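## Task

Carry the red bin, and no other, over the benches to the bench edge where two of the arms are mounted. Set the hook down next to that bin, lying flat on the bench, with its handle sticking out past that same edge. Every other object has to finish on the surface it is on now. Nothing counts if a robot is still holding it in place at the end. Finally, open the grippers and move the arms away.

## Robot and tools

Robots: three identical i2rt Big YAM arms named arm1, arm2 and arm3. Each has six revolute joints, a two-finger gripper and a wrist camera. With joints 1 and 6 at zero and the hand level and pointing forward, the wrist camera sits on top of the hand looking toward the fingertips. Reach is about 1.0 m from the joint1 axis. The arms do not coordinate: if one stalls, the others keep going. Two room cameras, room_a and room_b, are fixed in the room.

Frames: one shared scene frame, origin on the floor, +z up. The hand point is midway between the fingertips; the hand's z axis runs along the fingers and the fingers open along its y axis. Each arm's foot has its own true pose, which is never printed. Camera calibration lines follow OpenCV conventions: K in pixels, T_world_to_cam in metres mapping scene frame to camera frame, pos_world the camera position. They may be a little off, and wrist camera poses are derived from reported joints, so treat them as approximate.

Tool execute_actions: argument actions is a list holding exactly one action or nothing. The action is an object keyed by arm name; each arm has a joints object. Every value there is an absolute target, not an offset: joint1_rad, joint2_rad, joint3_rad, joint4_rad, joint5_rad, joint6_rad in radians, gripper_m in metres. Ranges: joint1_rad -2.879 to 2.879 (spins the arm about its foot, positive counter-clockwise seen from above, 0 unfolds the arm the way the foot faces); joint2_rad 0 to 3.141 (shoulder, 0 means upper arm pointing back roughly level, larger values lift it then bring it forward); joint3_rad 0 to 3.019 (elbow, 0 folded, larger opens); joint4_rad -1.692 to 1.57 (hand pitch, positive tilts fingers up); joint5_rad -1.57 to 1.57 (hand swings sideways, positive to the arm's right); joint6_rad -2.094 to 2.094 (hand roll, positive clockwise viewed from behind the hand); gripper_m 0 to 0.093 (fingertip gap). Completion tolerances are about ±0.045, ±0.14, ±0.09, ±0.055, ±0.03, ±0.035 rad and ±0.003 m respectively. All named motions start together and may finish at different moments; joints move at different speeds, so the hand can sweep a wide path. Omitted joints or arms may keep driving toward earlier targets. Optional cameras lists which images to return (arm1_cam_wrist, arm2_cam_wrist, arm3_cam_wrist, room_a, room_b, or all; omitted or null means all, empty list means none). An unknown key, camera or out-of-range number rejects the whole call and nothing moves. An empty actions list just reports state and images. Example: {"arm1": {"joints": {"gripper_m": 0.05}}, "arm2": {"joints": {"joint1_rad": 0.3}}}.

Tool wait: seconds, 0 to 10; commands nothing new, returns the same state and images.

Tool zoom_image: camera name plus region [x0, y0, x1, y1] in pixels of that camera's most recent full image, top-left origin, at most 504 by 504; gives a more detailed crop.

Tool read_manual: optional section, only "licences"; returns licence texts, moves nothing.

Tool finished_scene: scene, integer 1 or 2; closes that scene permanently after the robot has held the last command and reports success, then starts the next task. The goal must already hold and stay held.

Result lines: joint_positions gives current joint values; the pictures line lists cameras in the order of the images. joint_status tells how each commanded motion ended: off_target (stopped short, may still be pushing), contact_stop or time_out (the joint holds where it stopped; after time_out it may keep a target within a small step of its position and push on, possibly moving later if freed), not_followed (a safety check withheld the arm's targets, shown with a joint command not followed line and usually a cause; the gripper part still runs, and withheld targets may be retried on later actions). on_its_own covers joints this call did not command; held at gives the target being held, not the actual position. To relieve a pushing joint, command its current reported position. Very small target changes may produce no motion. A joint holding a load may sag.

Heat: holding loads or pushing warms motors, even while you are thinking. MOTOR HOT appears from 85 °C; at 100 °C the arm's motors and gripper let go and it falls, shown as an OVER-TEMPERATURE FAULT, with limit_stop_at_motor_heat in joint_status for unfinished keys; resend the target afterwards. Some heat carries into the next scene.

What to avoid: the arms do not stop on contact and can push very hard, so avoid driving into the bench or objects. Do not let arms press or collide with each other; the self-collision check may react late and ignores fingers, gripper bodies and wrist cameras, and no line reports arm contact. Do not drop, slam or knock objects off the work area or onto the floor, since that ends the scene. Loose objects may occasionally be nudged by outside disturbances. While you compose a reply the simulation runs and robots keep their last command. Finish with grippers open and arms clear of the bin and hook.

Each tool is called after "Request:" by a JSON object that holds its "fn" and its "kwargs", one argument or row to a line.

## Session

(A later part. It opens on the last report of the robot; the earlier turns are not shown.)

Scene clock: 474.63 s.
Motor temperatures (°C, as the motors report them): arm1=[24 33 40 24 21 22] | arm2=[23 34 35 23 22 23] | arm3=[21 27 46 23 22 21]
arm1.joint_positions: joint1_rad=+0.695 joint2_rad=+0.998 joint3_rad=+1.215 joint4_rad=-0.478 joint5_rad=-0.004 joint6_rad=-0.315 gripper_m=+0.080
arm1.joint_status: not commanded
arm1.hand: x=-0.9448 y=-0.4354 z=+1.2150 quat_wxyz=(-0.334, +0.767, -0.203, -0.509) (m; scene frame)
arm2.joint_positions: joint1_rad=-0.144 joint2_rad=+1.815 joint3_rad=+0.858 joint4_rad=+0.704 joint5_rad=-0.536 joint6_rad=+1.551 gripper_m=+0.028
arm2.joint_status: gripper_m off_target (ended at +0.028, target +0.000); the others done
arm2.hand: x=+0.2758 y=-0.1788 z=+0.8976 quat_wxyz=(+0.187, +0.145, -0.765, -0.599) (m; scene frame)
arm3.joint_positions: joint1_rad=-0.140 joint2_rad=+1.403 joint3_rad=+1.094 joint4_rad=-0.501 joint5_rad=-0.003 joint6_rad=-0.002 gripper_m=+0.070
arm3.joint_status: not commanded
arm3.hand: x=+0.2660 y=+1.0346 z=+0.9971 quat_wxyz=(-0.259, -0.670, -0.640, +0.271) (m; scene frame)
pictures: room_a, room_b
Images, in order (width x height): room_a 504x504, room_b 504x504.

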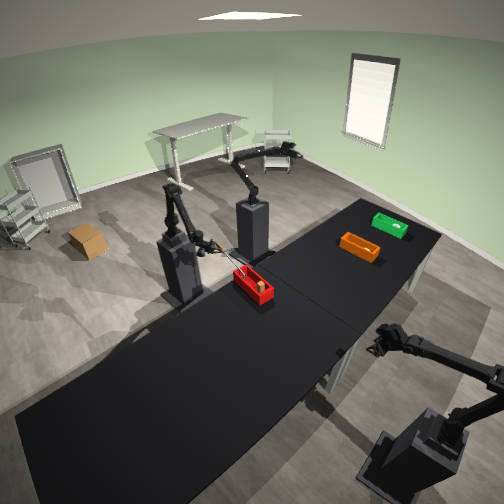

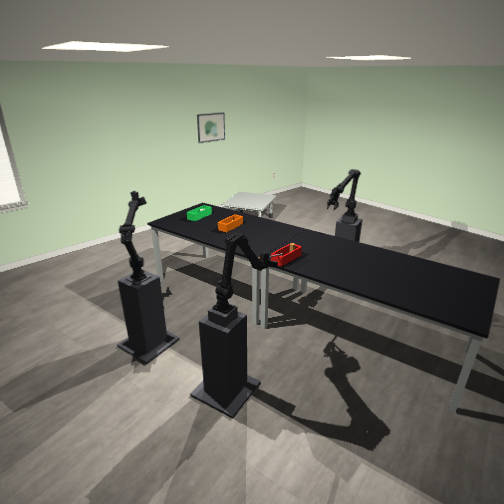

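Request:
{"fn": "execute_actions", "kwargs": {
  "actions": [
    {"arm2":{"joints":{"joint2_rad":1.72,"joint3_rad":0.765,"joint4_rad":0.765,"gripper_m":0}}}
  ],
  "cameras": ["room_b"]
}}

Request:
{"fn": "zoom_image", "kwargs": {
  "camera": "room_b",
  "region": [240,220,320,290]
}}

Request:
{"fn": "execute_actions", "kwargs": {
  "actions": [
    {"arm2":{"joints":{"joint2_rad":1.79,"joint3_rad":0.87,"joint4_rad":0.72,"gripper_m":0}}}
  ],
  "cameras": []
}}

Request:
{"fn": "execute_actions", "kwargs": {
  "actions": [
    {"arm2":{"joints":{"joint2_rad":1.5,"gripper_m":0}}}
  ],
  "cameras": ["room_a","room_b"]
}}

Scene clock: 487.53 s.
Motor temperatures (°C, as the motors report them): arm1=[24 32 39 24 21 22] | arm2=[23 33 34 23 22 23] | arm3=[21 27 46 23 22 21]
arm1.joint_positions: joint1_rad=+0.695 joint2_rad=+0.998 joint3_rad=+1.215 joint4_rad=-0.478 joint5_rad=-0.004 joint6_rad=-0.315 gripper_m=+0.080
arm1.joint_status: not commanded
arm1.hand: x=-0.9448 y=-0.4354 z=+1.2150 quat_wxyz=(-0.334, +0.767, -0.203, -0.509) (m; scene frame)
arm2.joint_positions: joint1_rad=-0.144 joint2_rad=+1.756 joint3_rad=+0.763 joint4_rad=+0.738 joint5_rad=-0.536 joint6_rad=+1.551 gripper_m=+0.028
arm2.joint_status: gripper_m off_target (ended at +0.028, target +0.000); the others done
arm2.hand: x=+0.2738 y=-0.2113 z=+0.8981 quat_wxyz=(+0.187, +0.145, -0.765, -0.599) (m; scene frame)
arm3.joint_positions: joint1_rad=-0.140 joint2_rad=+1.403 joint3_rad=+1.094 joint4_rad=-0.501 joint5_rad=-0.003 joint6_rad=-0.002 gripper_m=+0.070
arm3.joint_status: not commanded
arm3.hand: x=+0.2660 y=+1.0346 z=+0.9971 quat_wxyz=(-0.259, -0.670, -0.640, +0.271) (m; scene frame)
pictures: room_b
Images, in order (width x height): room_b 504x504.

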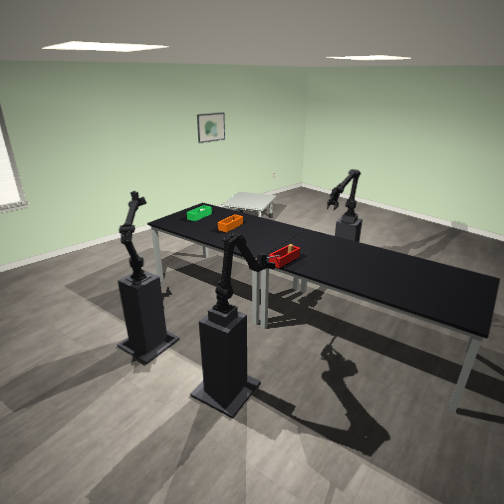

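Region (240, 220, 320, 290) of room_b's 504x504 image, scaled by 6.300, with more detail than that image has; it fills the top 441 rows of this view, and the rest is white.

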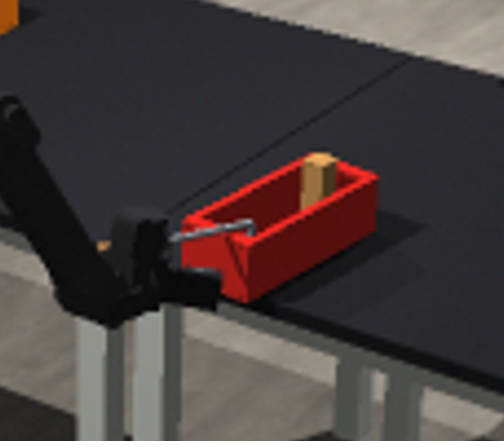

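Scene clock: 488.27 s.
Motor temperatures (°C, as the motors report them): arm1=[24 32 39 24 21 22] | arm2=[23 33 34 23 22 23] | arm3=[21 27 46 23 22 21]
arm1.joint_positions: joint1_rad=+0.695 joint2_rad=+0.998 joint3_rad=+1.215 joint4_rad=-0.478 joint5_rad=-0.004 joint6_rad=-0.315 gripper_m=+0.080
arm1.joint_status: not commanded
arm1.hand: x=-0.9448 y=-0.4354 z=+1.2150 quat_wxyz=(-0.334, +0.767, -0.203, -0.509) (m; scene frame)
arm2.joint_positions: joint1_rad=-0.144 joint2_rad=+1.787 joint3_rad=+0.813 joint4_rad=+0.716 joint5_rad=-0.537 joint6_rad=+1.554 gripper_m=+0.028
arm2.joint_status: gripper_m off_target (ended at +0.028, target +0.000); the others done
arm2.hand: x=+0.2747 y=-0.1945 z=+0.8970 quat_wxyz=(+0.189, +0.144, -0.766, -0.597) (m; scene frame)
arm3.joint_positions: joint1_rad=-0.140 joint2_rad=+1.403 joint3_rad=+1.094 joint4_rad=-0.501 joint5_rad=-0.003 joint6_rad=-0.002 gripper_m=+0.070
arm3.joint_status: not commanded
arm3.hand: x=+0.2660 y=+1.0346 z=+0.9971 quat_wxyz=(-0.259, -0.670, -0.640, +0.271) (m; scene frame)
pictures: none
No camera images: the call's "cameras" was empty. Leave "cameras" out to get every camera's image.

Scene clock: 489.47 s.
Motor temperatures (°C, as the motors report them): arm1=[24 32 39 24 21 22] | arm2=[23 33 34 23 22 23] | arm3=[21 27 46 23 22 21]
arm1.joint_positions: joint1_rad=+0.695 joint2_rad=+0.998 joint3_rad=+1.215 joint4_rad=-0.478 joint5_rad=-0.004 joint6_rad=-0.315 gripper_m=+0.080
arm1.joint_status: not commanded
arm1.hand: x=-0.9448 y=-0.4354 z=+1.2150 quat_wxyz=(-0.334, +0.767, -0.203, -0.509) (m; scene frame)
arm2.joint_positions: joint1_rad=-0.144 joint2_rad=+1.516 joint3_rad=+0.813 joint4_rad=+0.687 joint5_rad=-0.537 joint6_rad=+1.575 gripper_m=+0.028
arm2.joint_status: gripper_m off_target (ended at +0.028, target +0.000); the others done
arm2.hand: x=+0.2743 y=-0.2111 z=+1.0453 quat_wxyz=(+0.171, +0.162, -0.692, -0.682) (m; scene frame)
arm3.joint_positions: joint1_rad=-0.140 joint2_rad=+1.403 joint3_rad=+1.094 joint4_rad=-0.501 joint5_rad=-0.003 joint6_rad=-0.002 gripper_m=+0.070
arm3.joint_status: not commanded
arm3.hand: x=+0.2660 y=+1.0346 z=+0.9971 quat_wxyz=(-0.259, -0.670, -0.640, +0.271) (m; scene frame)
pictures: room_a, room_b
Images, in order (width x height): room_a 504x504, room_b 504x504.

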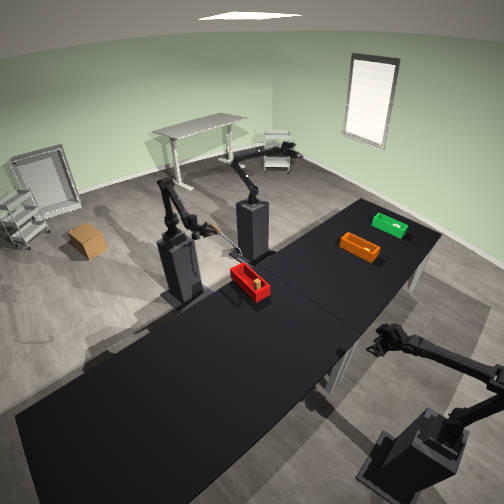

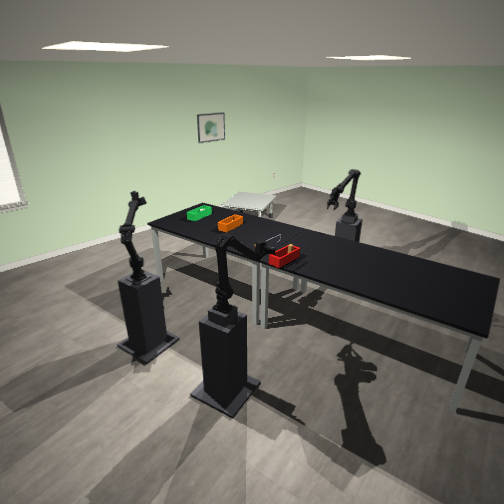

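Request:
{"fn": "execute_actions", "kwargs": {
  "actions": [
    {"arm2":{"joints":{"joint1_rad":-0.23,"joint2_rad":1.75,"joint3_rad":1.5,"joint4_rad":0.22,"joint5_rad":0,"joint6_rad":0,"gripper_m":0}}}
  ],
  "cameras": []
}}

Request:
{"fn": "execute_actions", "kwargs": {
  "actions": [
    {"arm2":{"joints":{"joint2_rad":2.08,"gripper_m":0}}}
  ]
}}

Scene clock: 502.93 s.
Motor temperatures (°C, as the motors report them): arm1=[24 32 39 24 21 22] | arm2=[23 33 38 23 22 23] | arm3=[21 27 46 23 22 21]
arm1.joint_positions: joint1_rad=+0.695 joint2_rad=+0.998 joint3_rad=+1.215 joint4_rad=-0.478 joint5_rad=-0.004 joint6_rad=-0.315 gripper_m=+0.080
arm1.joint_status: not commanded
arm1.hand: x=-0.9448 y=-0.4354 z=+1.2150 quat_wxyz=(-0.334, +0.767, -0.203, -0.509) (m; scene frame)
arm2.joint_positions: joint1_rad=-0.236 joint2_rad=+1.801 joint3_rad=+1.427 joint4_rad=+0.194 joint5_rad=-0.003 joint6_rad=+0.021 gripper_m=+0.028
arm2.joint_status: gripper_m off_target (ended at +0.028, target +0.000); the others done
arm2.hand: x=+0.4445 y=-0.0345 z=+1.0834 quat_wxyz=(-0.480, +0.493, -0.589, -0.424) (m; scene frame)
arm3.joint_positions: joint1_rad=-0.140 joint2_rad=+1.403 joint3_rad=+1.094 joint4_rad=-0.501 joint5_rad=-0.003 joint6_rad=-0.002 gripper_m=+0.070
arm3.joint_status: not commanded
arm3.hand: x=+0.2660 y=+1.0346 z=+0.9971 quat_wxyz=(-0.259, -0.670, -0.640, +0.271) (m; scene frame)
pictures: none
No camera images: the call's "cameras" was empty. Leave "cameras" out to get every camera's image.

Scene clock: 504.30 s.
Motor temperatures (°C, as the motors report them): arm1=[24 32 39 24 21 22] | arm2=[23 33 38 23 22 23] | arm3=[21 27 46 23 22 21]
arm1.joint_positions: joint1_rad=+0.695 joint2_rad=+0.998 joint3_rad=+1.215 joint4_rad=-0.478 joint5_rad=-0.004 joint6_rad=-0.315 gripper_m=+0.080
arm1.joint_status: not commanded
arm1.hand: x=-0.9448 y=-0.4354 z=+1.2150 quat_wxyz=(-0.334, +0.767, -0.203, -0.509) (m; scene frame)
arm2.joint_positions: joint1_rad=-0.236 joint2_rad=+2.161 joint3_rad=+1.444 joint4_rad=+0.172 joint5_rad=-0.002 joint6_rad=+0.018 gripper_m=+0.028
arm2.joint_status: gripper_m off_target (ended at +0.028, target +0.000); the others done
arm2.hand: x=+0.4458 y=-0.0192 z=+0.8118 quat_wxyz=(-0.368, +0.560, -0.667, -0.325) (m; scene frame)
arm3.joint_positions: joint1_rad=-0.140 joint2_rad=+1.403 joint3_rad=+1.094 joint4_rad=-0.501 joint5_rad=-0.003 joint6_rad=-0.002 gripper_m=+0.070
arm3.joint_status: not commanded
arm3.hand: x=+0.2660 y=+1.0346 z=+0.9971 quat_wxyz=(-0.259, -0.670, -0.640, +0.271) (m; scene frame)
pictures: arm1_cam_wrist, arm2_cam_wrist, arm3_cam_wrist, room_a, room_b
camera_calibration (this result's frames):
arm1_cam_wrist: T_world_to_cam=[[0.659819, 0.692222, 0.292348, 0.571729], [0.690625, -0.405343, -0.598945, 1.20764], [-0.296102, 0.597098, -0.745518, 1.00965], [0, 0, 0, 1]] pos_world=[-0.912307, -0.509114, 1.30888]
arm2_cam_wrist: T_world_to_cam=[[0.986257, -0.164585, -0.0144874, -0.433881], [-0.157621, -0.910979, -0.381147, 0.367013], [0.0495332, 0.378192, -0.924401, 0.856796], [0, 0, 0, 1]] pos_world=[0.443327, -0.0611026, 0.925623]
arm3_cam_wrist: T_world_to_cam=[[-0.99933, 0.0342357, -0.0129252, 0.242141], [0.0357105, 0.989498, -0.140063, -0.888603], [0.00799431, -0.140431, -0.990058, 1.25911], [0, 0, 0, 1]] pos_world=[0.263645, 1.0478, 1.12526]
Images, in order (width x height): arm1_cam_wrist 616x616, arm2_cam_wrist 616x616, arm3_cam_wrist 616x616, room_a 504x504, room_b 504x504.

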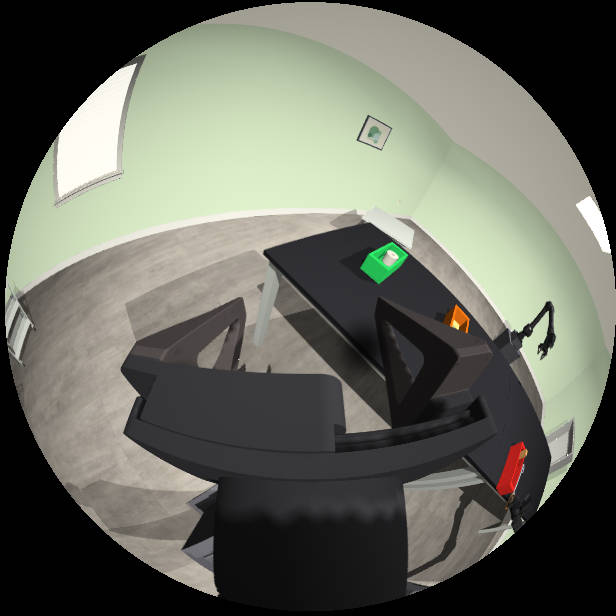

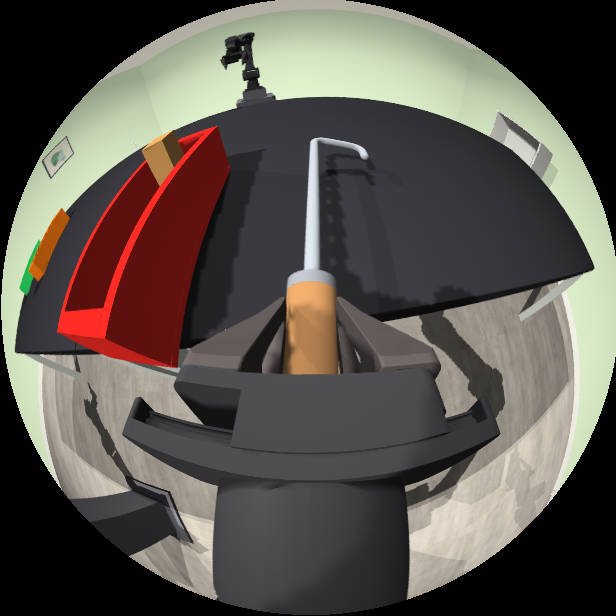

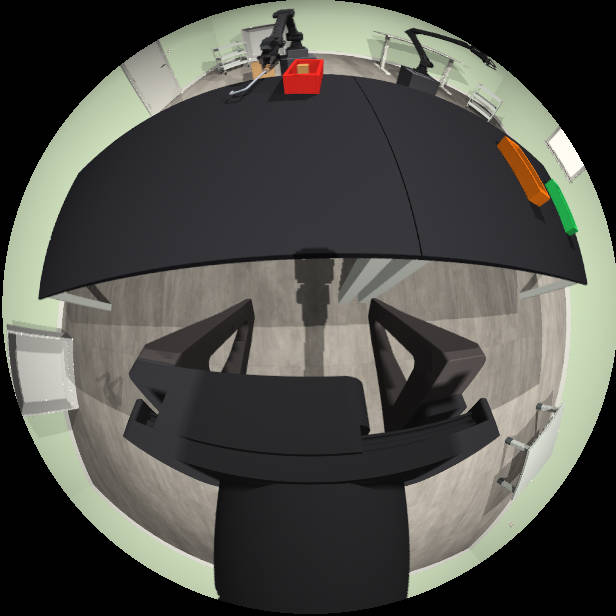

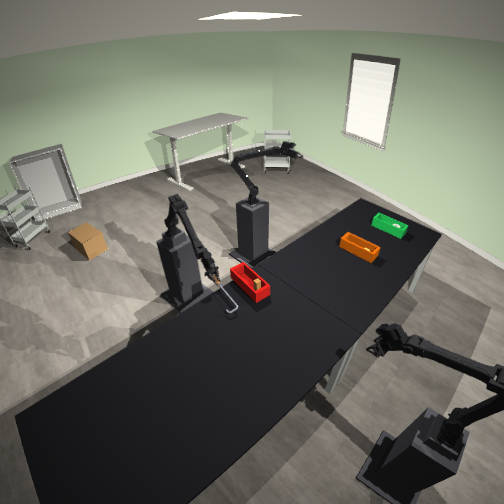

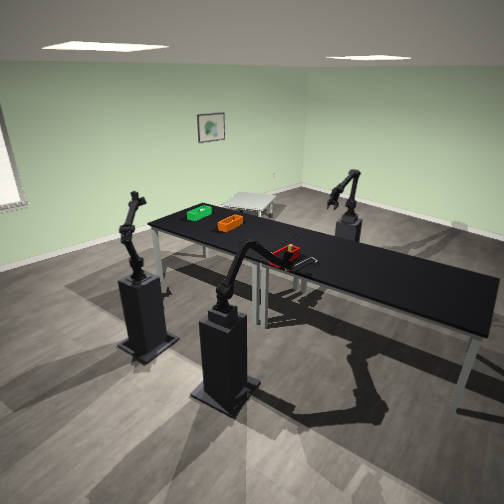

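Request:
{"fn": "execute_actions", "kwargs": {
  "actions": [
    {"arm2":{"joints":{"joint2_rad":2.2,"joint3_rad":1.44,"joint4_rad":0.24,"gripper_m":0}}}
  ],
  "cameras": ["room_b","arm2_cam_wrist"]
}}

Request:
{"fn": "zoom_image", "kwargs": {
  "camera": "room_b",
  "region": [250,220,340,300]
}}

Scene clock: 515.30 s.
Motor temperatures (°C, as the motors report them): arm1=[24 32 39 24 21 22] | arm2=[23 35 38 23 22 23] | arm3=[21 27 47 23 22 21]
arm1.joint_positions: joint1_rad=+0.695 joint2_rad=+0.998 joint3_rad=+1.215 joint4_rad=-0.478 joint5_rad=-0.004 joint6_rad=-0.315 gripper_m=+0.080
arm1.joint_status: not commanded
arm1.hand: x=-0.9448 y=-0.4354 z=+1.2150 quat_wxyz=(-0.334, +0.767, -0.203, -0.509) (m; scene frame)
arm2.joint_positions: joint1_rad=-0.236 joint2_rad=+2.200 joint3_rad=+1.430 joint4_rad=+0.207 joint5_rad=+0.000 joint6_rad=+0.013 gripper_m=+0.028
arm2.joint_status: gripper_m off_target (ended at +0.028, target +0.000); the others done
arm2.hand: x=+0.4452 y=-0.0243 z=+0.7832 quat_wxyz=(-0.364, +0.565, -0.669, -0.318) (m; scene frame)
arm3.joint_positions: joint1_rad=-0.140 joint2_rad=+1.403 joint3_rad=+1.094 joint4_rad=-0.501 joint5_rad=-0.003 joint6_rad=-0.002 gripper_m=+0.070
arm3.joint_status: not commanded
arm3.hand: x=+0.2660 y=+1.0346 z=+0.9971 quat_wxyz=(-0.259, -0.670, -0.640, +0.271) (m; scene frame)
pictures: arm2_cam_wrist, room_b
camera_calibration (this result's frames):
arm2_cam_wrist: T_world_to_cam=[[0.986482, -0.163663, -0.00822875, -0.439596], [-0.155301, -0.917694, -0.365676, 0.338087], [0.0522961, 0.362011, -0.930706, 0.835619], [0, 0, 0, 1]] pos_world=[0.442459, -0.064188, 0.897728]
Images, in order (width x height): arm2_cam_wrist 616x616, room_b 504x504.

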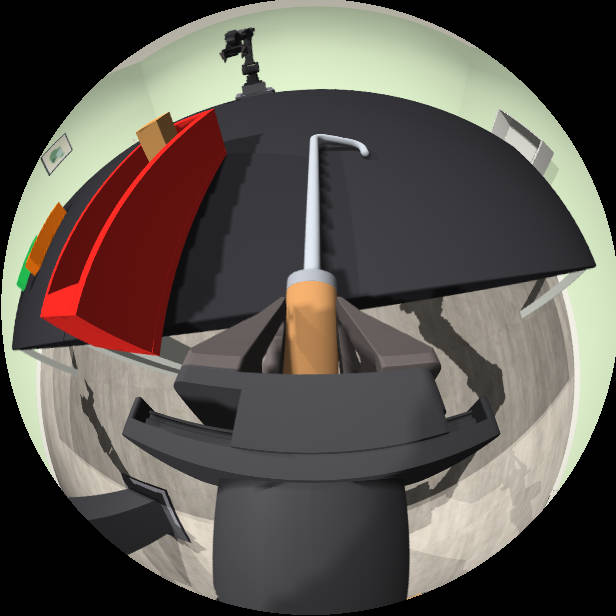

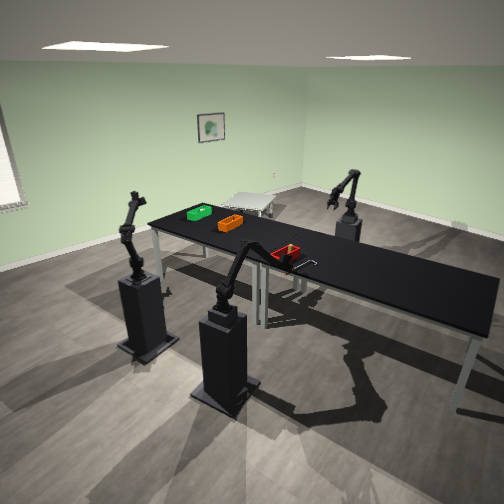

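Region (250, 220, 340, 300) of room_b's 504x504 image, scaled by 5.600, with more detail than that image has.

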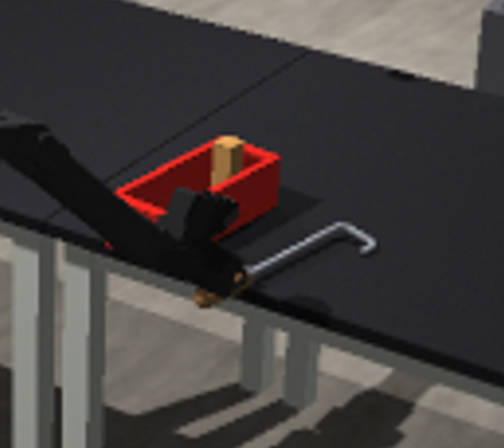

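Request:
{"fn": "execute_actions", "kwargs": {
  "actions": [
    {"arm2":{"joints":{"joint3_rad":1.6,"joint4_rad":0.15,"gripper_m":0}}}
  ],
  "cameras": []
}}

Request:
{"fn": "execute_actions", "kwargs": {
  "actions": [
    {"arm2":{"joints":{"joint2_rad":2.27,"joint3_rad":1.6,"gripper_m":0}}}
  ],
  "cameras": ["arm2_cam_wrist"]
}}

Scene clock: 538.60 s.
Motor temperatures (°C, as the motors report them): arm1=[24 31 39 24 21 22] | arm2=[23 35 36 23 22 23] | arm3=[21 27 47 23 22 21]
arm1.joint_positions: joint1_rad=+0.695 joint2_rad=+0.998 joint3_rad=+1.215 joint4_rad=-0.478 joint5_rad=-0.004 joint6_rad=-0.315 gripper_m=+0.080
arm1.joint_status: not commanded
arm1.hand: x=-0.9448 y=-0.4354 z=+1.2150 quat_wxyz=(-0.334, +0.767, -0.203, -0.509) (m; scene frame)
arm2.joint_positions: joint1_rad=-0.236 joint2_rad=+2.214 joint3_rad=+1.518 joint4_rad=+0.128 joint5_rad=+0.000 joint6_rad=+0.011 gripper_m=+0.028
arm2.joint_status: gripper_m off_target (ended at +0.028, target +0.000); the others done
arm2.hand: x=+0.4486 y=-0.0029 z=+0.7983 quat_wxyz=(-0.362, +0.566, -0.670, -0.316) (m; scene frame)
arm3.joint_positions: joint1_rad=-0.140 joint2_rad=+1.403 joint3_rad=+1.094 joint4_rad=-0.501 joint5_rad=-0.003 joint6_rad=-0.002 gripper_m=+0.070
arm3.joint_status: not commanded
arm3.hand: x=+0.2660 y=+1.0346 z=+0.9971 quat_wxyz=(-0.259, -0.670, -0.640, +0.271) (m; scene frame)
pictures: none
No camera images: the call's "cameras" was empty. Leave "cameras" out to get every camera's image.

Scene clock: 539.27 s.
Motor temperatures (°C, as the motors report them): arm1=[24 31 39 24 21 22] | arm2=[23 35 36 23 22 23] | arm3=[21 27 47 23 22 21]
arm1.joint_positions: joint1_rad=+0.695 joint2_rad=+0.998 joint3_rad=+1.215 joint4_rad=-0.478 joint5_rad=-0.004 joint6_rad=-0.315 gripper_m=+0.080
arm1.joint_status: not commanded
arm1.hand: x=-0.9448 y=-0.4354 z=+1.2150 quat_wxyz=(-0.334, +0.767, -0.203, -0.509) (m; scene frame)
arm2.joint_positions: joint1_rad=-0.236 joint2_rad=+2.248 joint3_rad=+1.536 joint4_rad=+0.134 joint5_rad=+0.000 joint6_rad=+0.009 gripper_m=+0.028
arm2.joint_status: gripper_m off_target (ended at +0.028, target +0.000); the others done
arm2.hand: x=+0.4491 y=+0.0007 z=+0.7824 quat_wxyz=(-0.359, +0.568, -0.671, -0.313) (m; scene frame)
arm3.joint_positions: joint1_rad=-0.140 joint2_rad=+1.403 joint3_rad=+1.094 joint4_rad=-0.501 joint5_rad=-0.003 joint6_rad=-0.002 gripper_m=+0.070
arm3.joint_status: not commanded
arm3.hand: x=+0.2660 y=+1.0346 z=+0.9971 quat_wxyz=(-0.259, -0.670, -0.640, +0.271) (m; scene frame)
pictures: arm2_cam_wrist
camera_calibration (this result's frames):
arm2_cam_wrist: T_world_to_cam=[[0.986763, -0.162077, -0.00550335, -0.441587], [-0.153667, -0.923638, -0.351112, 0.349269], [0.0518242, 0.34731, -0.936317, 0.830274], [0, 0, 0, 1]] pos_world=[0.446384, -0.0373359, 0.897602]
Images, in order (width x height): arm2_cam_wrist 616x616.

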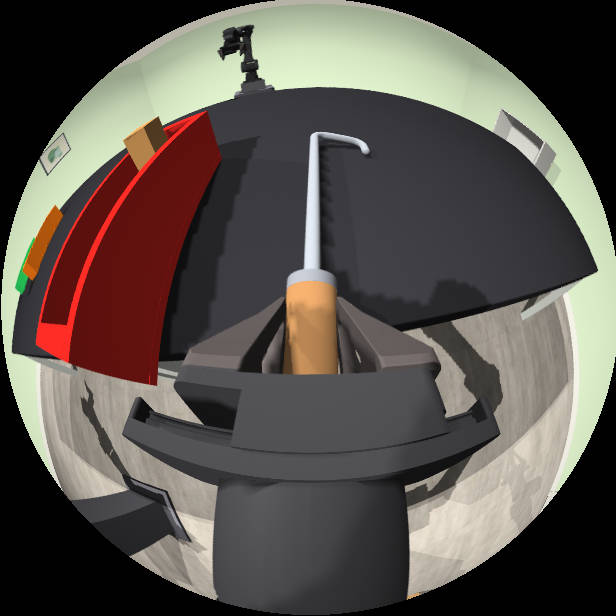

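Request:
{"fn": "execute_actions", "kwargs": {
  "actions": [
    {"arm2":{"joints":{"gripper_m":0.055}}}
  ],
  "cameras": []
}}

Request:
{"fn": "execute_actions", "kwargs": {
  "actions": [
    {"arm2":{"joints":{"joint2_rad":1.95}}}
  ],
  "cameras": ["arm2_cam_wrist","room_a","room_b"]
}}

Request:
{"fn": "zoom_image", "kwargs": {
  "camera": "room_b",
  "region": [250,220,340,300]
}}

Scene clock: 545.60 s.
Motor temperatures (°C, as the motors report them): arm1=[24 31 39 24 21 22] | arm2=[23 35 37 23 22 23] | arm3=[21 27 47 23 22 21]
arm1.joint_positions: joint1_rad=+0.695 joint2_rad=+0.998 joint3_rad=+1.215 joint4_rad=-0.478 joint5_rad=-0.004 joint6_rad=-0.315 gripper_m=+0.080
arm1.joint_status: not commanded
arm1.hand: x=-0.9448 y=-0.4354 z=+1.2150 quat_wxyz=(-0.334, +0.767, -0.203, -0.509) (m; scene frame)
arm2.joint_positions: joint1_rad=-0.236 joint2_rad=+2.248 joint3_rad=+1.546 joint4_rad=+0.134 joint5_rad=+0.000 joint6_rad=+0.009 gripper_m=+0.055
arm2.joint_status: all done
arm2.hand: x=+0.4493 y=+0.0045 z=+0.7873 quat_wxyz=(-0.362, +0.567, -0.669, -0.316) (m; scene frame)
arm3.joint_positions: joint1_rad=-0.140 joint2_rad=+1.403 joint3_rad=+1.094 joint4_rad=-0.501 joint5_rad=-0.003 joint6_rad=-0.002 gripper_m=+0.070
arm3.joint_status: not commanded
arm3.hand: x=+0.2660 y=+1.0346 z=+0.9971 quat_wxyz=(-0.259, -0.670, -0.640, +0.271) (m; scene frame)
pictures: none
No camera images: the call's "cameras" was empty. Leave "cameras" out to get every camera's image.

Scene clock: 547.00 s.
Motor temperatures (°C, as the motors report them): arm1=[24 31 39 24 21 22] | arm2=[23 35 37 23 22 23] | arm3=[21 27 47 23 22 21]
arm1.joint_positions: joint1_rad=+0.695 joint2_rad=+0.998 joint3_rad=+1.215 joint4_rad=-0.478 joint5_rad=-0.004 joint6_rad=-0.315 gripper_m=+0.080
arm1.joint_status: not commanded
arm1.hand: x=-0.9448 y=-0.4354 z=+1.2150 quat_wxyz=(-0.334, +0.767, -0.203, -0.509) (m; scene frame)
arm2.joint_positions: joint1_rad=-0.236 joint2_rad=+1.931 joint3_rad=+1.577 joint4_rad=+0.146 joint5_rad=+0.000 joint6_rad=+0.009 gripper_m=+0.055
arm2.joint_status: all done
arm2.hand: x=+0.4516 y=+0.0108 z=+1.0605 quat_wxyz=(-0.475, +0.502, -0.593, -0.414) (m; scene frame)
arm3.joint_positions: joint1_rad=-0.140 joint2_rad=+1.403 joint3_rad=+1.094 joint4_rad=-0.501 joint5_rad=-0.003 joint6_rad=-0.002 gripper_m=+0.070
arm3.joint_status: not commanded
arm3.hand: x=+0.2660 y=+1.0346 z=+0.9971 quat_wxyz=(-0.259, -0.670, -0.640, +0.271) (m; scene frame)
pictures: arm2_cam_wrist, room_a, room_b
camera_calibration (this result's frames):
arm2_cam_wrist: T_world_to_cam=[[0.987028, -0.160326, -0.00843838, -0.437892], [-0.125228, -0.735929, -0.665377, 0.775009], [0.100467, 0.657802, -0.74646, 0.860296], [0, 0, 0, 1]] pos_world=[0.442832, -0.065759, 1.15415]
Images, in order (width x height): arm2_cam_wrist 616x616, room_a 504x504, room_b 504x504.

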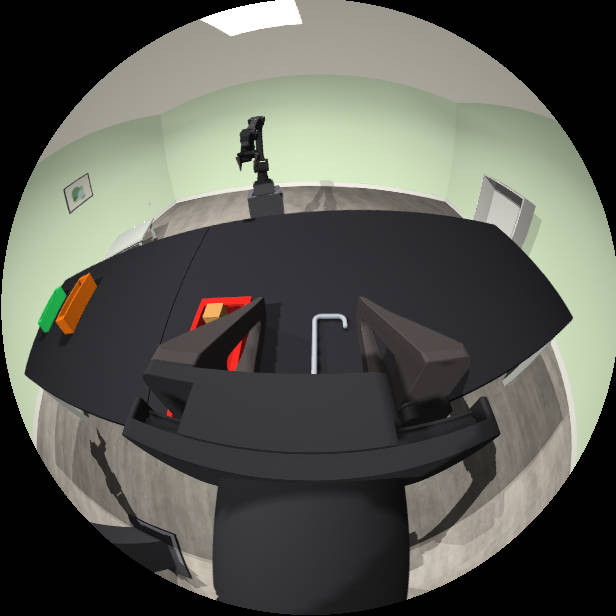

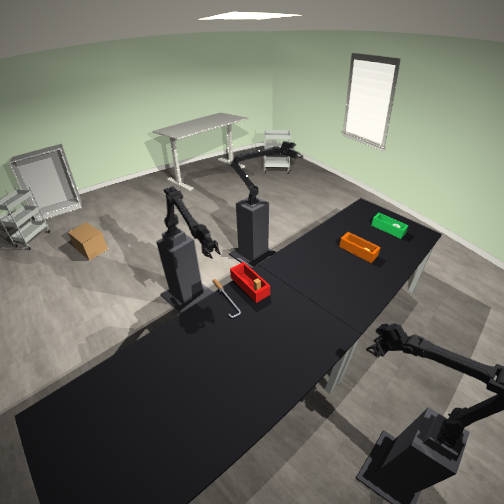

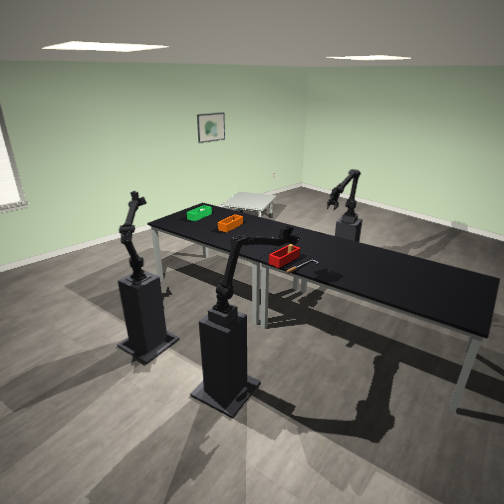

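Region (250, 220, 340, 300) of room_b's 504x504 image, scaled by 5.600, with more detail than that image has.

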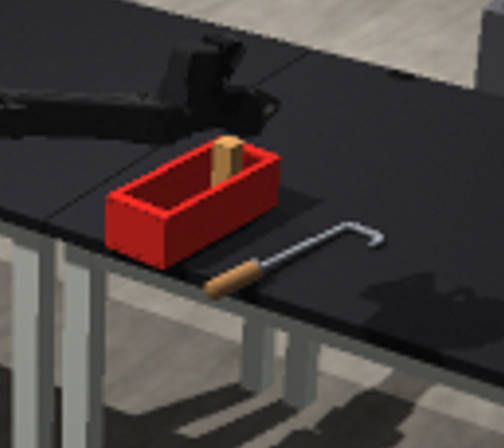

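Request:
{"fn": "execute_actions", "kwargs": {
  "actions": [
    {"arm2":{"joints":{"joint1_rad":0.0,"joint2_rad":1.8,"joint3_rad":1.1,"joint4_rad":0.35,"gripper_m":0}}}
  ],
  "cameras": []
}}

Request:
{"fn": "execute_actions", "kwargs": {
  "actions": [
    {"arm2":{"joints":{"joint2_rad":2.0}}}
  ],
  "cameras": ["arm2_cam_wrist","room_b"]
}}

Scene clock: 558.33 s.
Motor temperatures (°C, as the motors report them): arm1=[24 30 39 24 21 22] | arm2=[23 34 37 23 22 23] | arm3=[21 27 47 23 22 21]
arm1.joint_positions: joint1_rad=+0.695 joint2_rad=+0.998 joint3_rad=+1.215 joint4_rad=-0.478 joint5_rad=-0.004 joint6_rad=-0.315 gripper_m=+0.080
arm1.joint_status: not commanded
arm1.hand: x=-0.9448 y=-0.4354 z=+1.2150 quat_wxyz=(-0.334, +0.767, -0.203, -0.509) (m; scene frame)
arm2.joint_positions: joint1_rad=-0.007 joint2_rad=+1.810 joint3_rad=+1.092 joint4_rad=+0.333 joint5_rad=-0.002 joint6_rad=+0.009 gripper_m=+0.001
arm2.joint_status: all done
arm2.hand: x=+0.2732 y=-0.1062 z=+0.9221 quat_wxyz=(-0.376, +0.605, -0.567, -0.414) (m; scene frame)
arm3.joint_positions: joint1_rad=-0.140 joint2_rad=+1.403 joint3_rad=+1.094 joint4_rad=-0.501 joint5_rad=-0.003 joint6_rad=-0.002 gripper_m=+0.070
arm3.joint_status: not commanded
arm3.hand: x=+0.2660 y=+1.0346 z=+0.9971 quat_wxyz=(-0.259, -0.670, -0.640, +0.271) (m; scene frame)
pictures: none
No camera images: the call's "cameras" was empty. Leave "cameras" out to get every camera's image.

Scene clock: 559.60 s.
Motor temperatures (°C, as the motors report them): arm1=[24 30 39 24 21 22] | arm2=[23 34 37 23 22 23] | arm3=[21 27 47 23 22 21]
arm1.joint_positions: joint1_rad=+0.695 joint2_rad=+0.998 joint3_rad=+1.215 joint4_rad=-0.478 joint5_rad=-0.004 joint6_rad=-0.315 gripper_m=+0.080
arm1.joint_status: not commanded
arm1.hand: x=-0.9448 y=-0.4354 z=+1.2150 quat_wxyz=(-0.334, +0.767, -0.203, -0.509) (m; scene frame)
arm2.joint_positions: joint1_rad=-0.007 joint2_rad=+2.019 joint3_rad=+1.092 joint4_rad=+0.340 joint5_rad=-0.002 joint6_rad=+0.009 gripper_m=+0.001
arm2.joint_status: all done
arm2.hand: x=+0.2735 y=-0.1180 z=+0.7843 quat_wxyz=(-0.318, +0.643, -0.602, -0.350) (m; scene frame)
arm3.joint_positions: joint1_rad=-0.140 joint2_rad=+1.403 joint3_rad=+1.094 joint4_rad=-0.501 joint5_rad=-0.003 joint6_rad=-0.002 gripper_m=+0.070
arm3.joint_status: not commanded
arm3.hand: x=+0.2660 y=+1.0346 z=+0.9971 quat_wxyz=(-0.259, -0.670, -0.640, +0.271) (m; scene frame)
pictures: arm2_cam_wrist, room_b
camera_calibration (this result's frames):
arm2_cam_wrist: T_world_to_cam=[[0.997604, 0.0689068, -0.0060984, -0.262743], [0.0626476, -0.937324, -0.342781, 0.145961], [-0.0293361, 0.341577, -0.939396, 0.906293], [0, 0, 0, 1]] pos_world=[0.279556, -0.154652, 0.899798]
Images, in order (width x height): arm2_cam_wrist 616x616, room_b 504x504.

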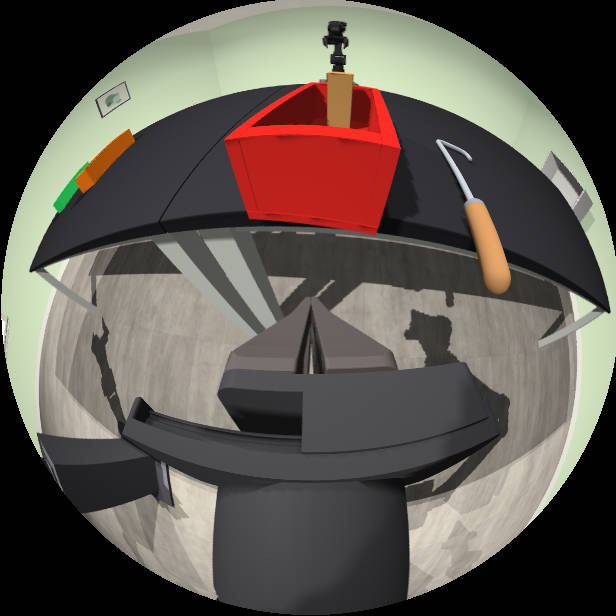

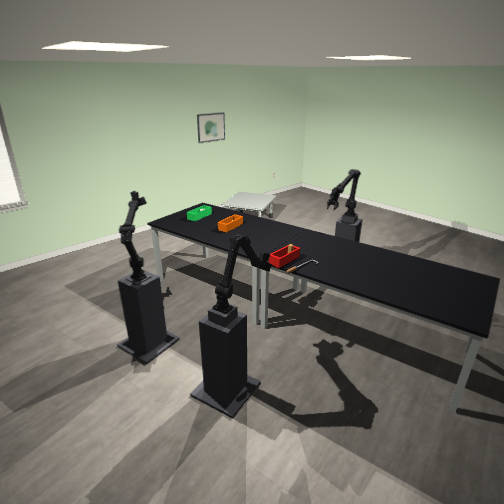

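Request:
{"fn": "execute_actions", "kwargs": {
  "actions": [
    {"arm2":{"joints":{"joint2_rad":2.08,"joint3_rad":1.3,"joint4_rad":0.27}}}
  ],
  "cameras": []
}}

Request:
{"fn": "execute_actions", "kwargs": {
  "actions": [
    {"arm2":{"joints":{"joint2_rad":2.17,"joint3_rad":1.45,"joint4_rad":0.2}}}
  ],
  "cameras": ["arm2_cam_wrist","room_b"]
}}

Scene clock: 570.13 s.
Motor temperatures (°C, as the motors report them): arm1=[24 30 39 24 21 22] | arm2=[23 34 36 23 22 23] | arm3=[21 27 47 23 22 21]
arm1.joint_positions: joint1_rad=+0.695 joint2_rad=+0.998 joint3_rad=+1.215 joint4_rad=-0.478 joint5_rad=-0.004 joint6_rad=-0.315 gripper_m=+0.080
arm1.joint_status: not commanded
arm1.hand: x=-0.9448 y=-0.4354 z=+1.2150 quat_wxyz=(-0.334, +0.767, -0.203, -0.509) (m; scene frame)
arm2.joint_positions: joint1_rad=-0.007 joint2_rad=+2.073 joint3_rad=+1.262 joint4_rad=+0.275 joint5_rad=-0.002 joint6_rad=+0.009 gripper_m=+0.001
arm2.joint_status: all done
arm2.hand: x=+0.2692 y=-0.0610 z=+0.8111 quat_wxyz=(-0.333, +0.634, -0.594, -0.367) (m; scene frame)
arm3.joint_positions: joint1_rad=-0.140 joint2_rad=+1.403 joint3_rad=+1.094 joint4_rad=-0.501 joint5_rad=-0.003 joint6_rad=-0.002 gripper_m=+0.070
arm3.joint_status: not commanded
arm3.hand: x=+0.2660 y=+1.0346 z=+0.9971 quat_wxyz=(-0.259, -0.670, -0.640, +0.271) (m; scene frame)
pictures: none
No camera images: the call's "cameras" was empty. Leave "cameras" out to get every camera's image.

Scene clock: 571.00 s.
Motor temperatures (°C, as the motors report them): arm1=[24 30 39 24 21 22] | arm2=[23 34 36 23 22 23] | arm3=[21 27 47 23 22 21]
arm1.joint_positions: joint1_rad=+0.695 joint2_rad=+0.998 joint3_rad=+1.215 joint4_rad=-0.478 joint5_rad=-0.004 joint6_rad=-0.315 gripper_m=+0.080
arm1.joint_status: not commanded
arm1.hand: x=-0.9448 y=-0.4354 z=+1.2150 quat_wxyz=(-0.334, +0.767, -0.203, -0.509) (m; scene frame)
arm2.joint_positions: joint1_rad=-0.007 joint2_rad=+2.158 joint3_rad=+1.394 joint4_rad=+0.207 joint5_rad=-0.002 joint6_rad=+0.009 gripper_m=+0.001
arm2.joint_status: all done
arm2.hand: x=+0.2666 y=-0.0264 z=+0.7981 quat_wxyz=(-0.327, +0.638, -0.597, -0.360) (m; scene frame)
arm3.joint_positions: joint1_rad=-0.140 joint2_rad=+1.403 joint3_rad=+1.094 joint4_rad=-0.501 joint5_rad=-0.003 joint6_rad=-0.002 gripper_m=+0.070
arm3.joint_status: not commanded
arm3.hand: x=+0.2660 y=+1.0346 z=+0.9971 quat_wxyz=(-0.259, -0.670, -0.640, +0.271) (m; scene frame)
pictures: arm2_cam_wrist, room_b
camera_calibration (this result's frames):
arm2_cam_wrist: T_world_to_cam=[[0.997599, 0.0689643, -0.00631398, -0.2619], [0.061685, -0.926326, -0.371638, 0.260512], [-0.0314786, 0.370357, -0.928356, 0.880278], [0, 0, 0, 1]] pos_world=[0.272912, -0.0666357, 0.912374]
Images, in order (width x height): arm2_cam_wrist 616x616, room_b 504x504.

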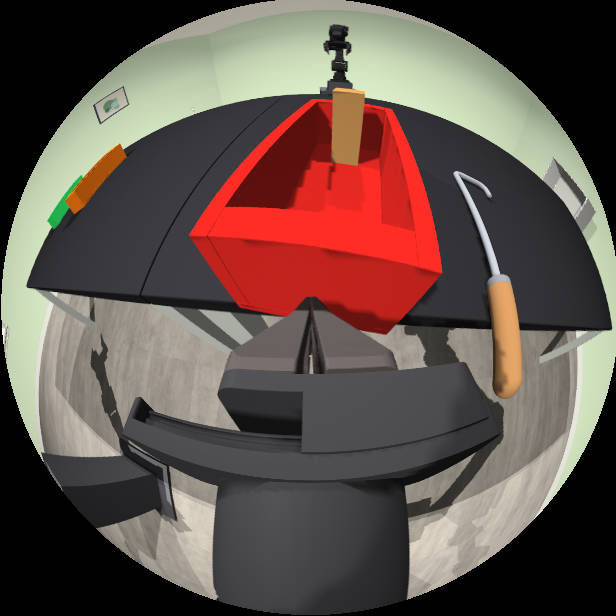

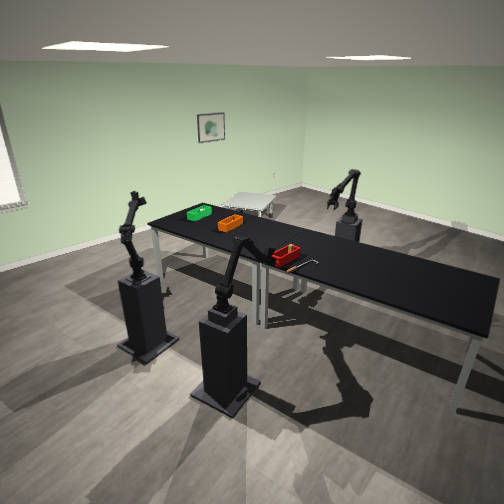

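Probably just touching; push a bit more.

Request:
{"fn": "execute_actions", "kwargs": {
  "actions": [
    {"arm2":{"joints":{"joint2_rad":2.2,"joint3_rad":1.55,"joint4_rad":0.14}}}
  ],
  "cameras": []
}}

Request:
{"fn": "execute_actions", "kwargs": {
  "actions": [
    {"arm2":{"joints":{"joint2_rad":2.07,"joint3_rad":1.25,"joint4_rad":0.28}}}
  ],
  "cameras": ["arm2_cam_wrist","room_b"]
}}

Request:
{"fn": "zoom_image", "kwargs": {
  "camera": "room_b",
  "region": [250,220,340,300]
}}

Scene clock: 577.70 s.
Motor temperatures (°C, as the motors report them): arm1=[24 30 39 24 21 22] | arm2=[23 35 37 23 22 23] | arm3=[21 27 47 23 22 21]
arm1.joint_positions: joint1_rad=+0.695 joint2_rad=+0.998 joint3_rad=+1.215 joint4_rad=-0.478 joint5_rad=-0.004 joint6_rad=-0.315 gripper_m=+0.080
arm1.joint_status: not commanded
arm1.hand: x=-0.9448 y=-0.4354 z=+1.2150 quat_wxyz=(-0.334, +0.767, -0.203, -0.509) (m; scene frame)
arm2.joint_positions: joint1_rad=-0.007 joint2_rad=+2.184 joint3_rad=+1.497 joint4_rad=+0.147 joint5_rad=-0.002 joint6_rad=+0.009 gripper_m=+0.001
arm2.joint_status: all done
arm2.hand: x=+0.2644 y=+0.0023 z=+0.8163 quat_wxyz=(-0.332, +0.635, -0.595, -0.365) (m; scene frame)
arm3.joint_positions: joint1_rad=-0.140 joint2_rad=+1.403 joint3_rad=+1.094 joint4_rad=-0.501 joint5_rad=-0.003 joint6_rad=-0.002 gripper_m=+0.070
arm3.joint_status: not commanded
arm3.hand: x=+0.2660 y=+1.0346 z=+0.9971 quat_wxyz=(-0.259, -0.670, -0.640, +0.271) (m; scene frame)
pictures: none
No camera images: the call's "cameras" was empty. Leave "cameras" out to get every camera's image.

Scene clock: 578.80 s.
Motor temperatures (°C, as the motors report them): arm1=[24 30 39 24 21 22] | arm2=[23 35 37 23 22 23] | arm3=[21 27 47 23 22 21]
arm1.joint_positions: joint1_rad=+0.695 joint2_rad=+0.998 joint3_rad=+1.215 joint4_rad=-0.478 joint5_rad=-0.004 joint6_rad=-0.315 gripper_m=+0.080
arm1.joint_status: not commanded
arm1.hand: x=-0.9448 y=-0.4354 z=+1.2150 quat_wxyz=(-0.334, +0.767, -0.203, -0.509) (m; scene frame)
arm2.joint_positions: joint1_rad=-0.007 joint2_rad=+2.090 joint3_rad=+1.245 joint4_rad=+0.261 joint5_rad=-0.002 joint6_rad=+0.009 gripper_m=+0.001
arm2.joint_status: all done
arm2.hand: x=+0.2699 y=-0.0716 z=+0.7880 quat_wxyz=(-0.319, +0.643, -0.602, -0.351) (m; scene frame)
arm3.joint_positions: joint1_rad=-0.140 joint2_rad=+1.403 joint3_rad=+1.094 joint4_rad=-0.501 joint5_rad=-0.003 joint6_rad=-0.002 gripper_m=+0.070
arm3.joint_status: not commanded
arm3.hand: x=+0.2660 y=+1.0346 z=+0.9971 quat_wxyz=(-0.259, -0.670, -0.640, +0.271) (m; scene frame)
pictures: arm2_cam_wrist, room_b
camera_calibration (this result's frames):
arm2_cam_wrist: T_world_to_cam=[[0.997604, 0.0689135, -0.00612511, -0.262388], [0.0625324, -0.936015, -0.346361, 0.193905], [-0.0296022, 0.345149, -0.938081, 0.89312], [0, 0, 0, 1]] pos_world=[0.276072, -0.108679, 0.903373]
Images, in order (width x height): arm2_cam_wrist 616x616, room_b 504x504.

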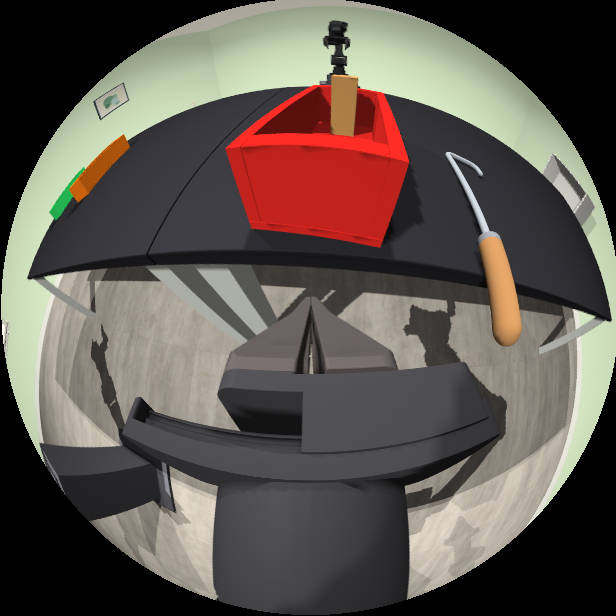

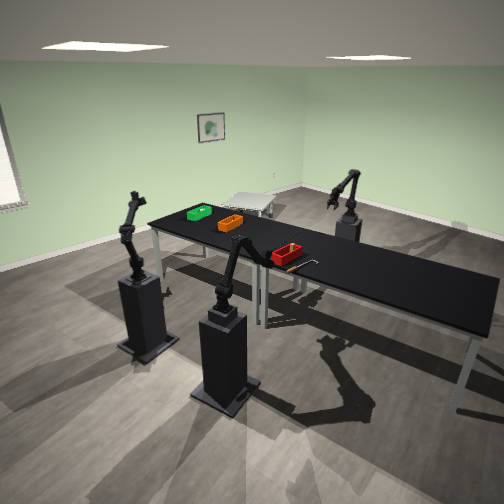

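Region (250, 220, 340, 300) of room_b's 504x504 image, scaled by 5.600, with more detail than that image has.

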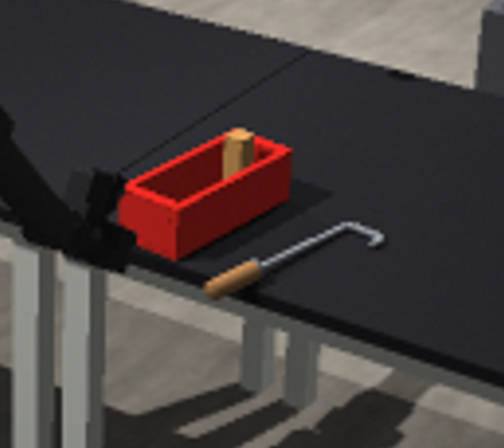

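Now fully on the bench near the edge. Retreat.

Request:
{"fn": "execute_actions", "kwargs": {
  "actions": [
    {"arm2":{"joints":{"joint2_rad":1.2,"joint3_rad":1.0,"joint4_rad":-0.3}}}
  ],
  "cameras": ["room_b"]
}}

Request:
{"fn": "finished_scene", "kwargs": {
  "scene": 2
}}

Scene clock: 583.27 s.
Motor temperatures (°C, as the motors report them): arm1=[24 30 39 24 21 22] | arm2=[23 35 36 23 22 23] | arm3=[21 27 47 23 22 21]
arm1.joint_positions: joint1_rad=+0.695 joint2_rad=+0.998 joint3_rad=+1.215 joint4_rad=-0.478 joint5_rad=-0.004 joint6_rad=-0.315 gripper_m=+0.080
arm1.joint_status: not commanded
arm1.hand: x=-0.9448 y=-0.4354 z=+1.2150 quat_wxyz=(-0.334, +0.767, -0.203, -0.509) (m; scene frame)
arm2.joint_positions: joint1_rad=-0.007 joint2_rad=+1.188 joint3_rad=+0.989 joint4_rad=-0.293 joint5_rad=-0.002 joint6_rad=+0.009 gripper_m=+0.001
arm2.joint_status: all done
arm2.hand: x=+0.2860 y=-0.2644 z=+1.0989 quat_wxyz=(-0.346, +0.626, -0.586, -0.381) (m; scene frame)
arm3.joint_positions: joint1_rad=-0.140 joint2_rad=+1.403 joint3_rad=+1.094 joint4_rad=-0.501 joint5_rad=-0.003 joint6_rad=-0.002 gripper_m=+0.070
arm3.joint_status: not commanded
arm3.hand: x=+0.2660 y=+1.0346 z=+0.9971 quat_wxyz=(-0.259, -0.670, -0.640, +0.271) (m; scene frame)
pictures: room_b
Images, in order (width x height): room_b 504x504.

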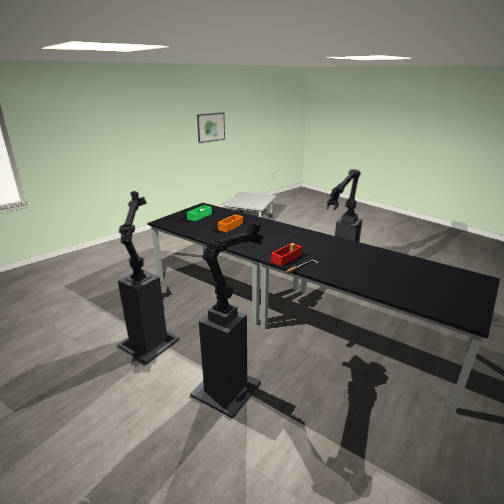

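The scene is finished: the task was done.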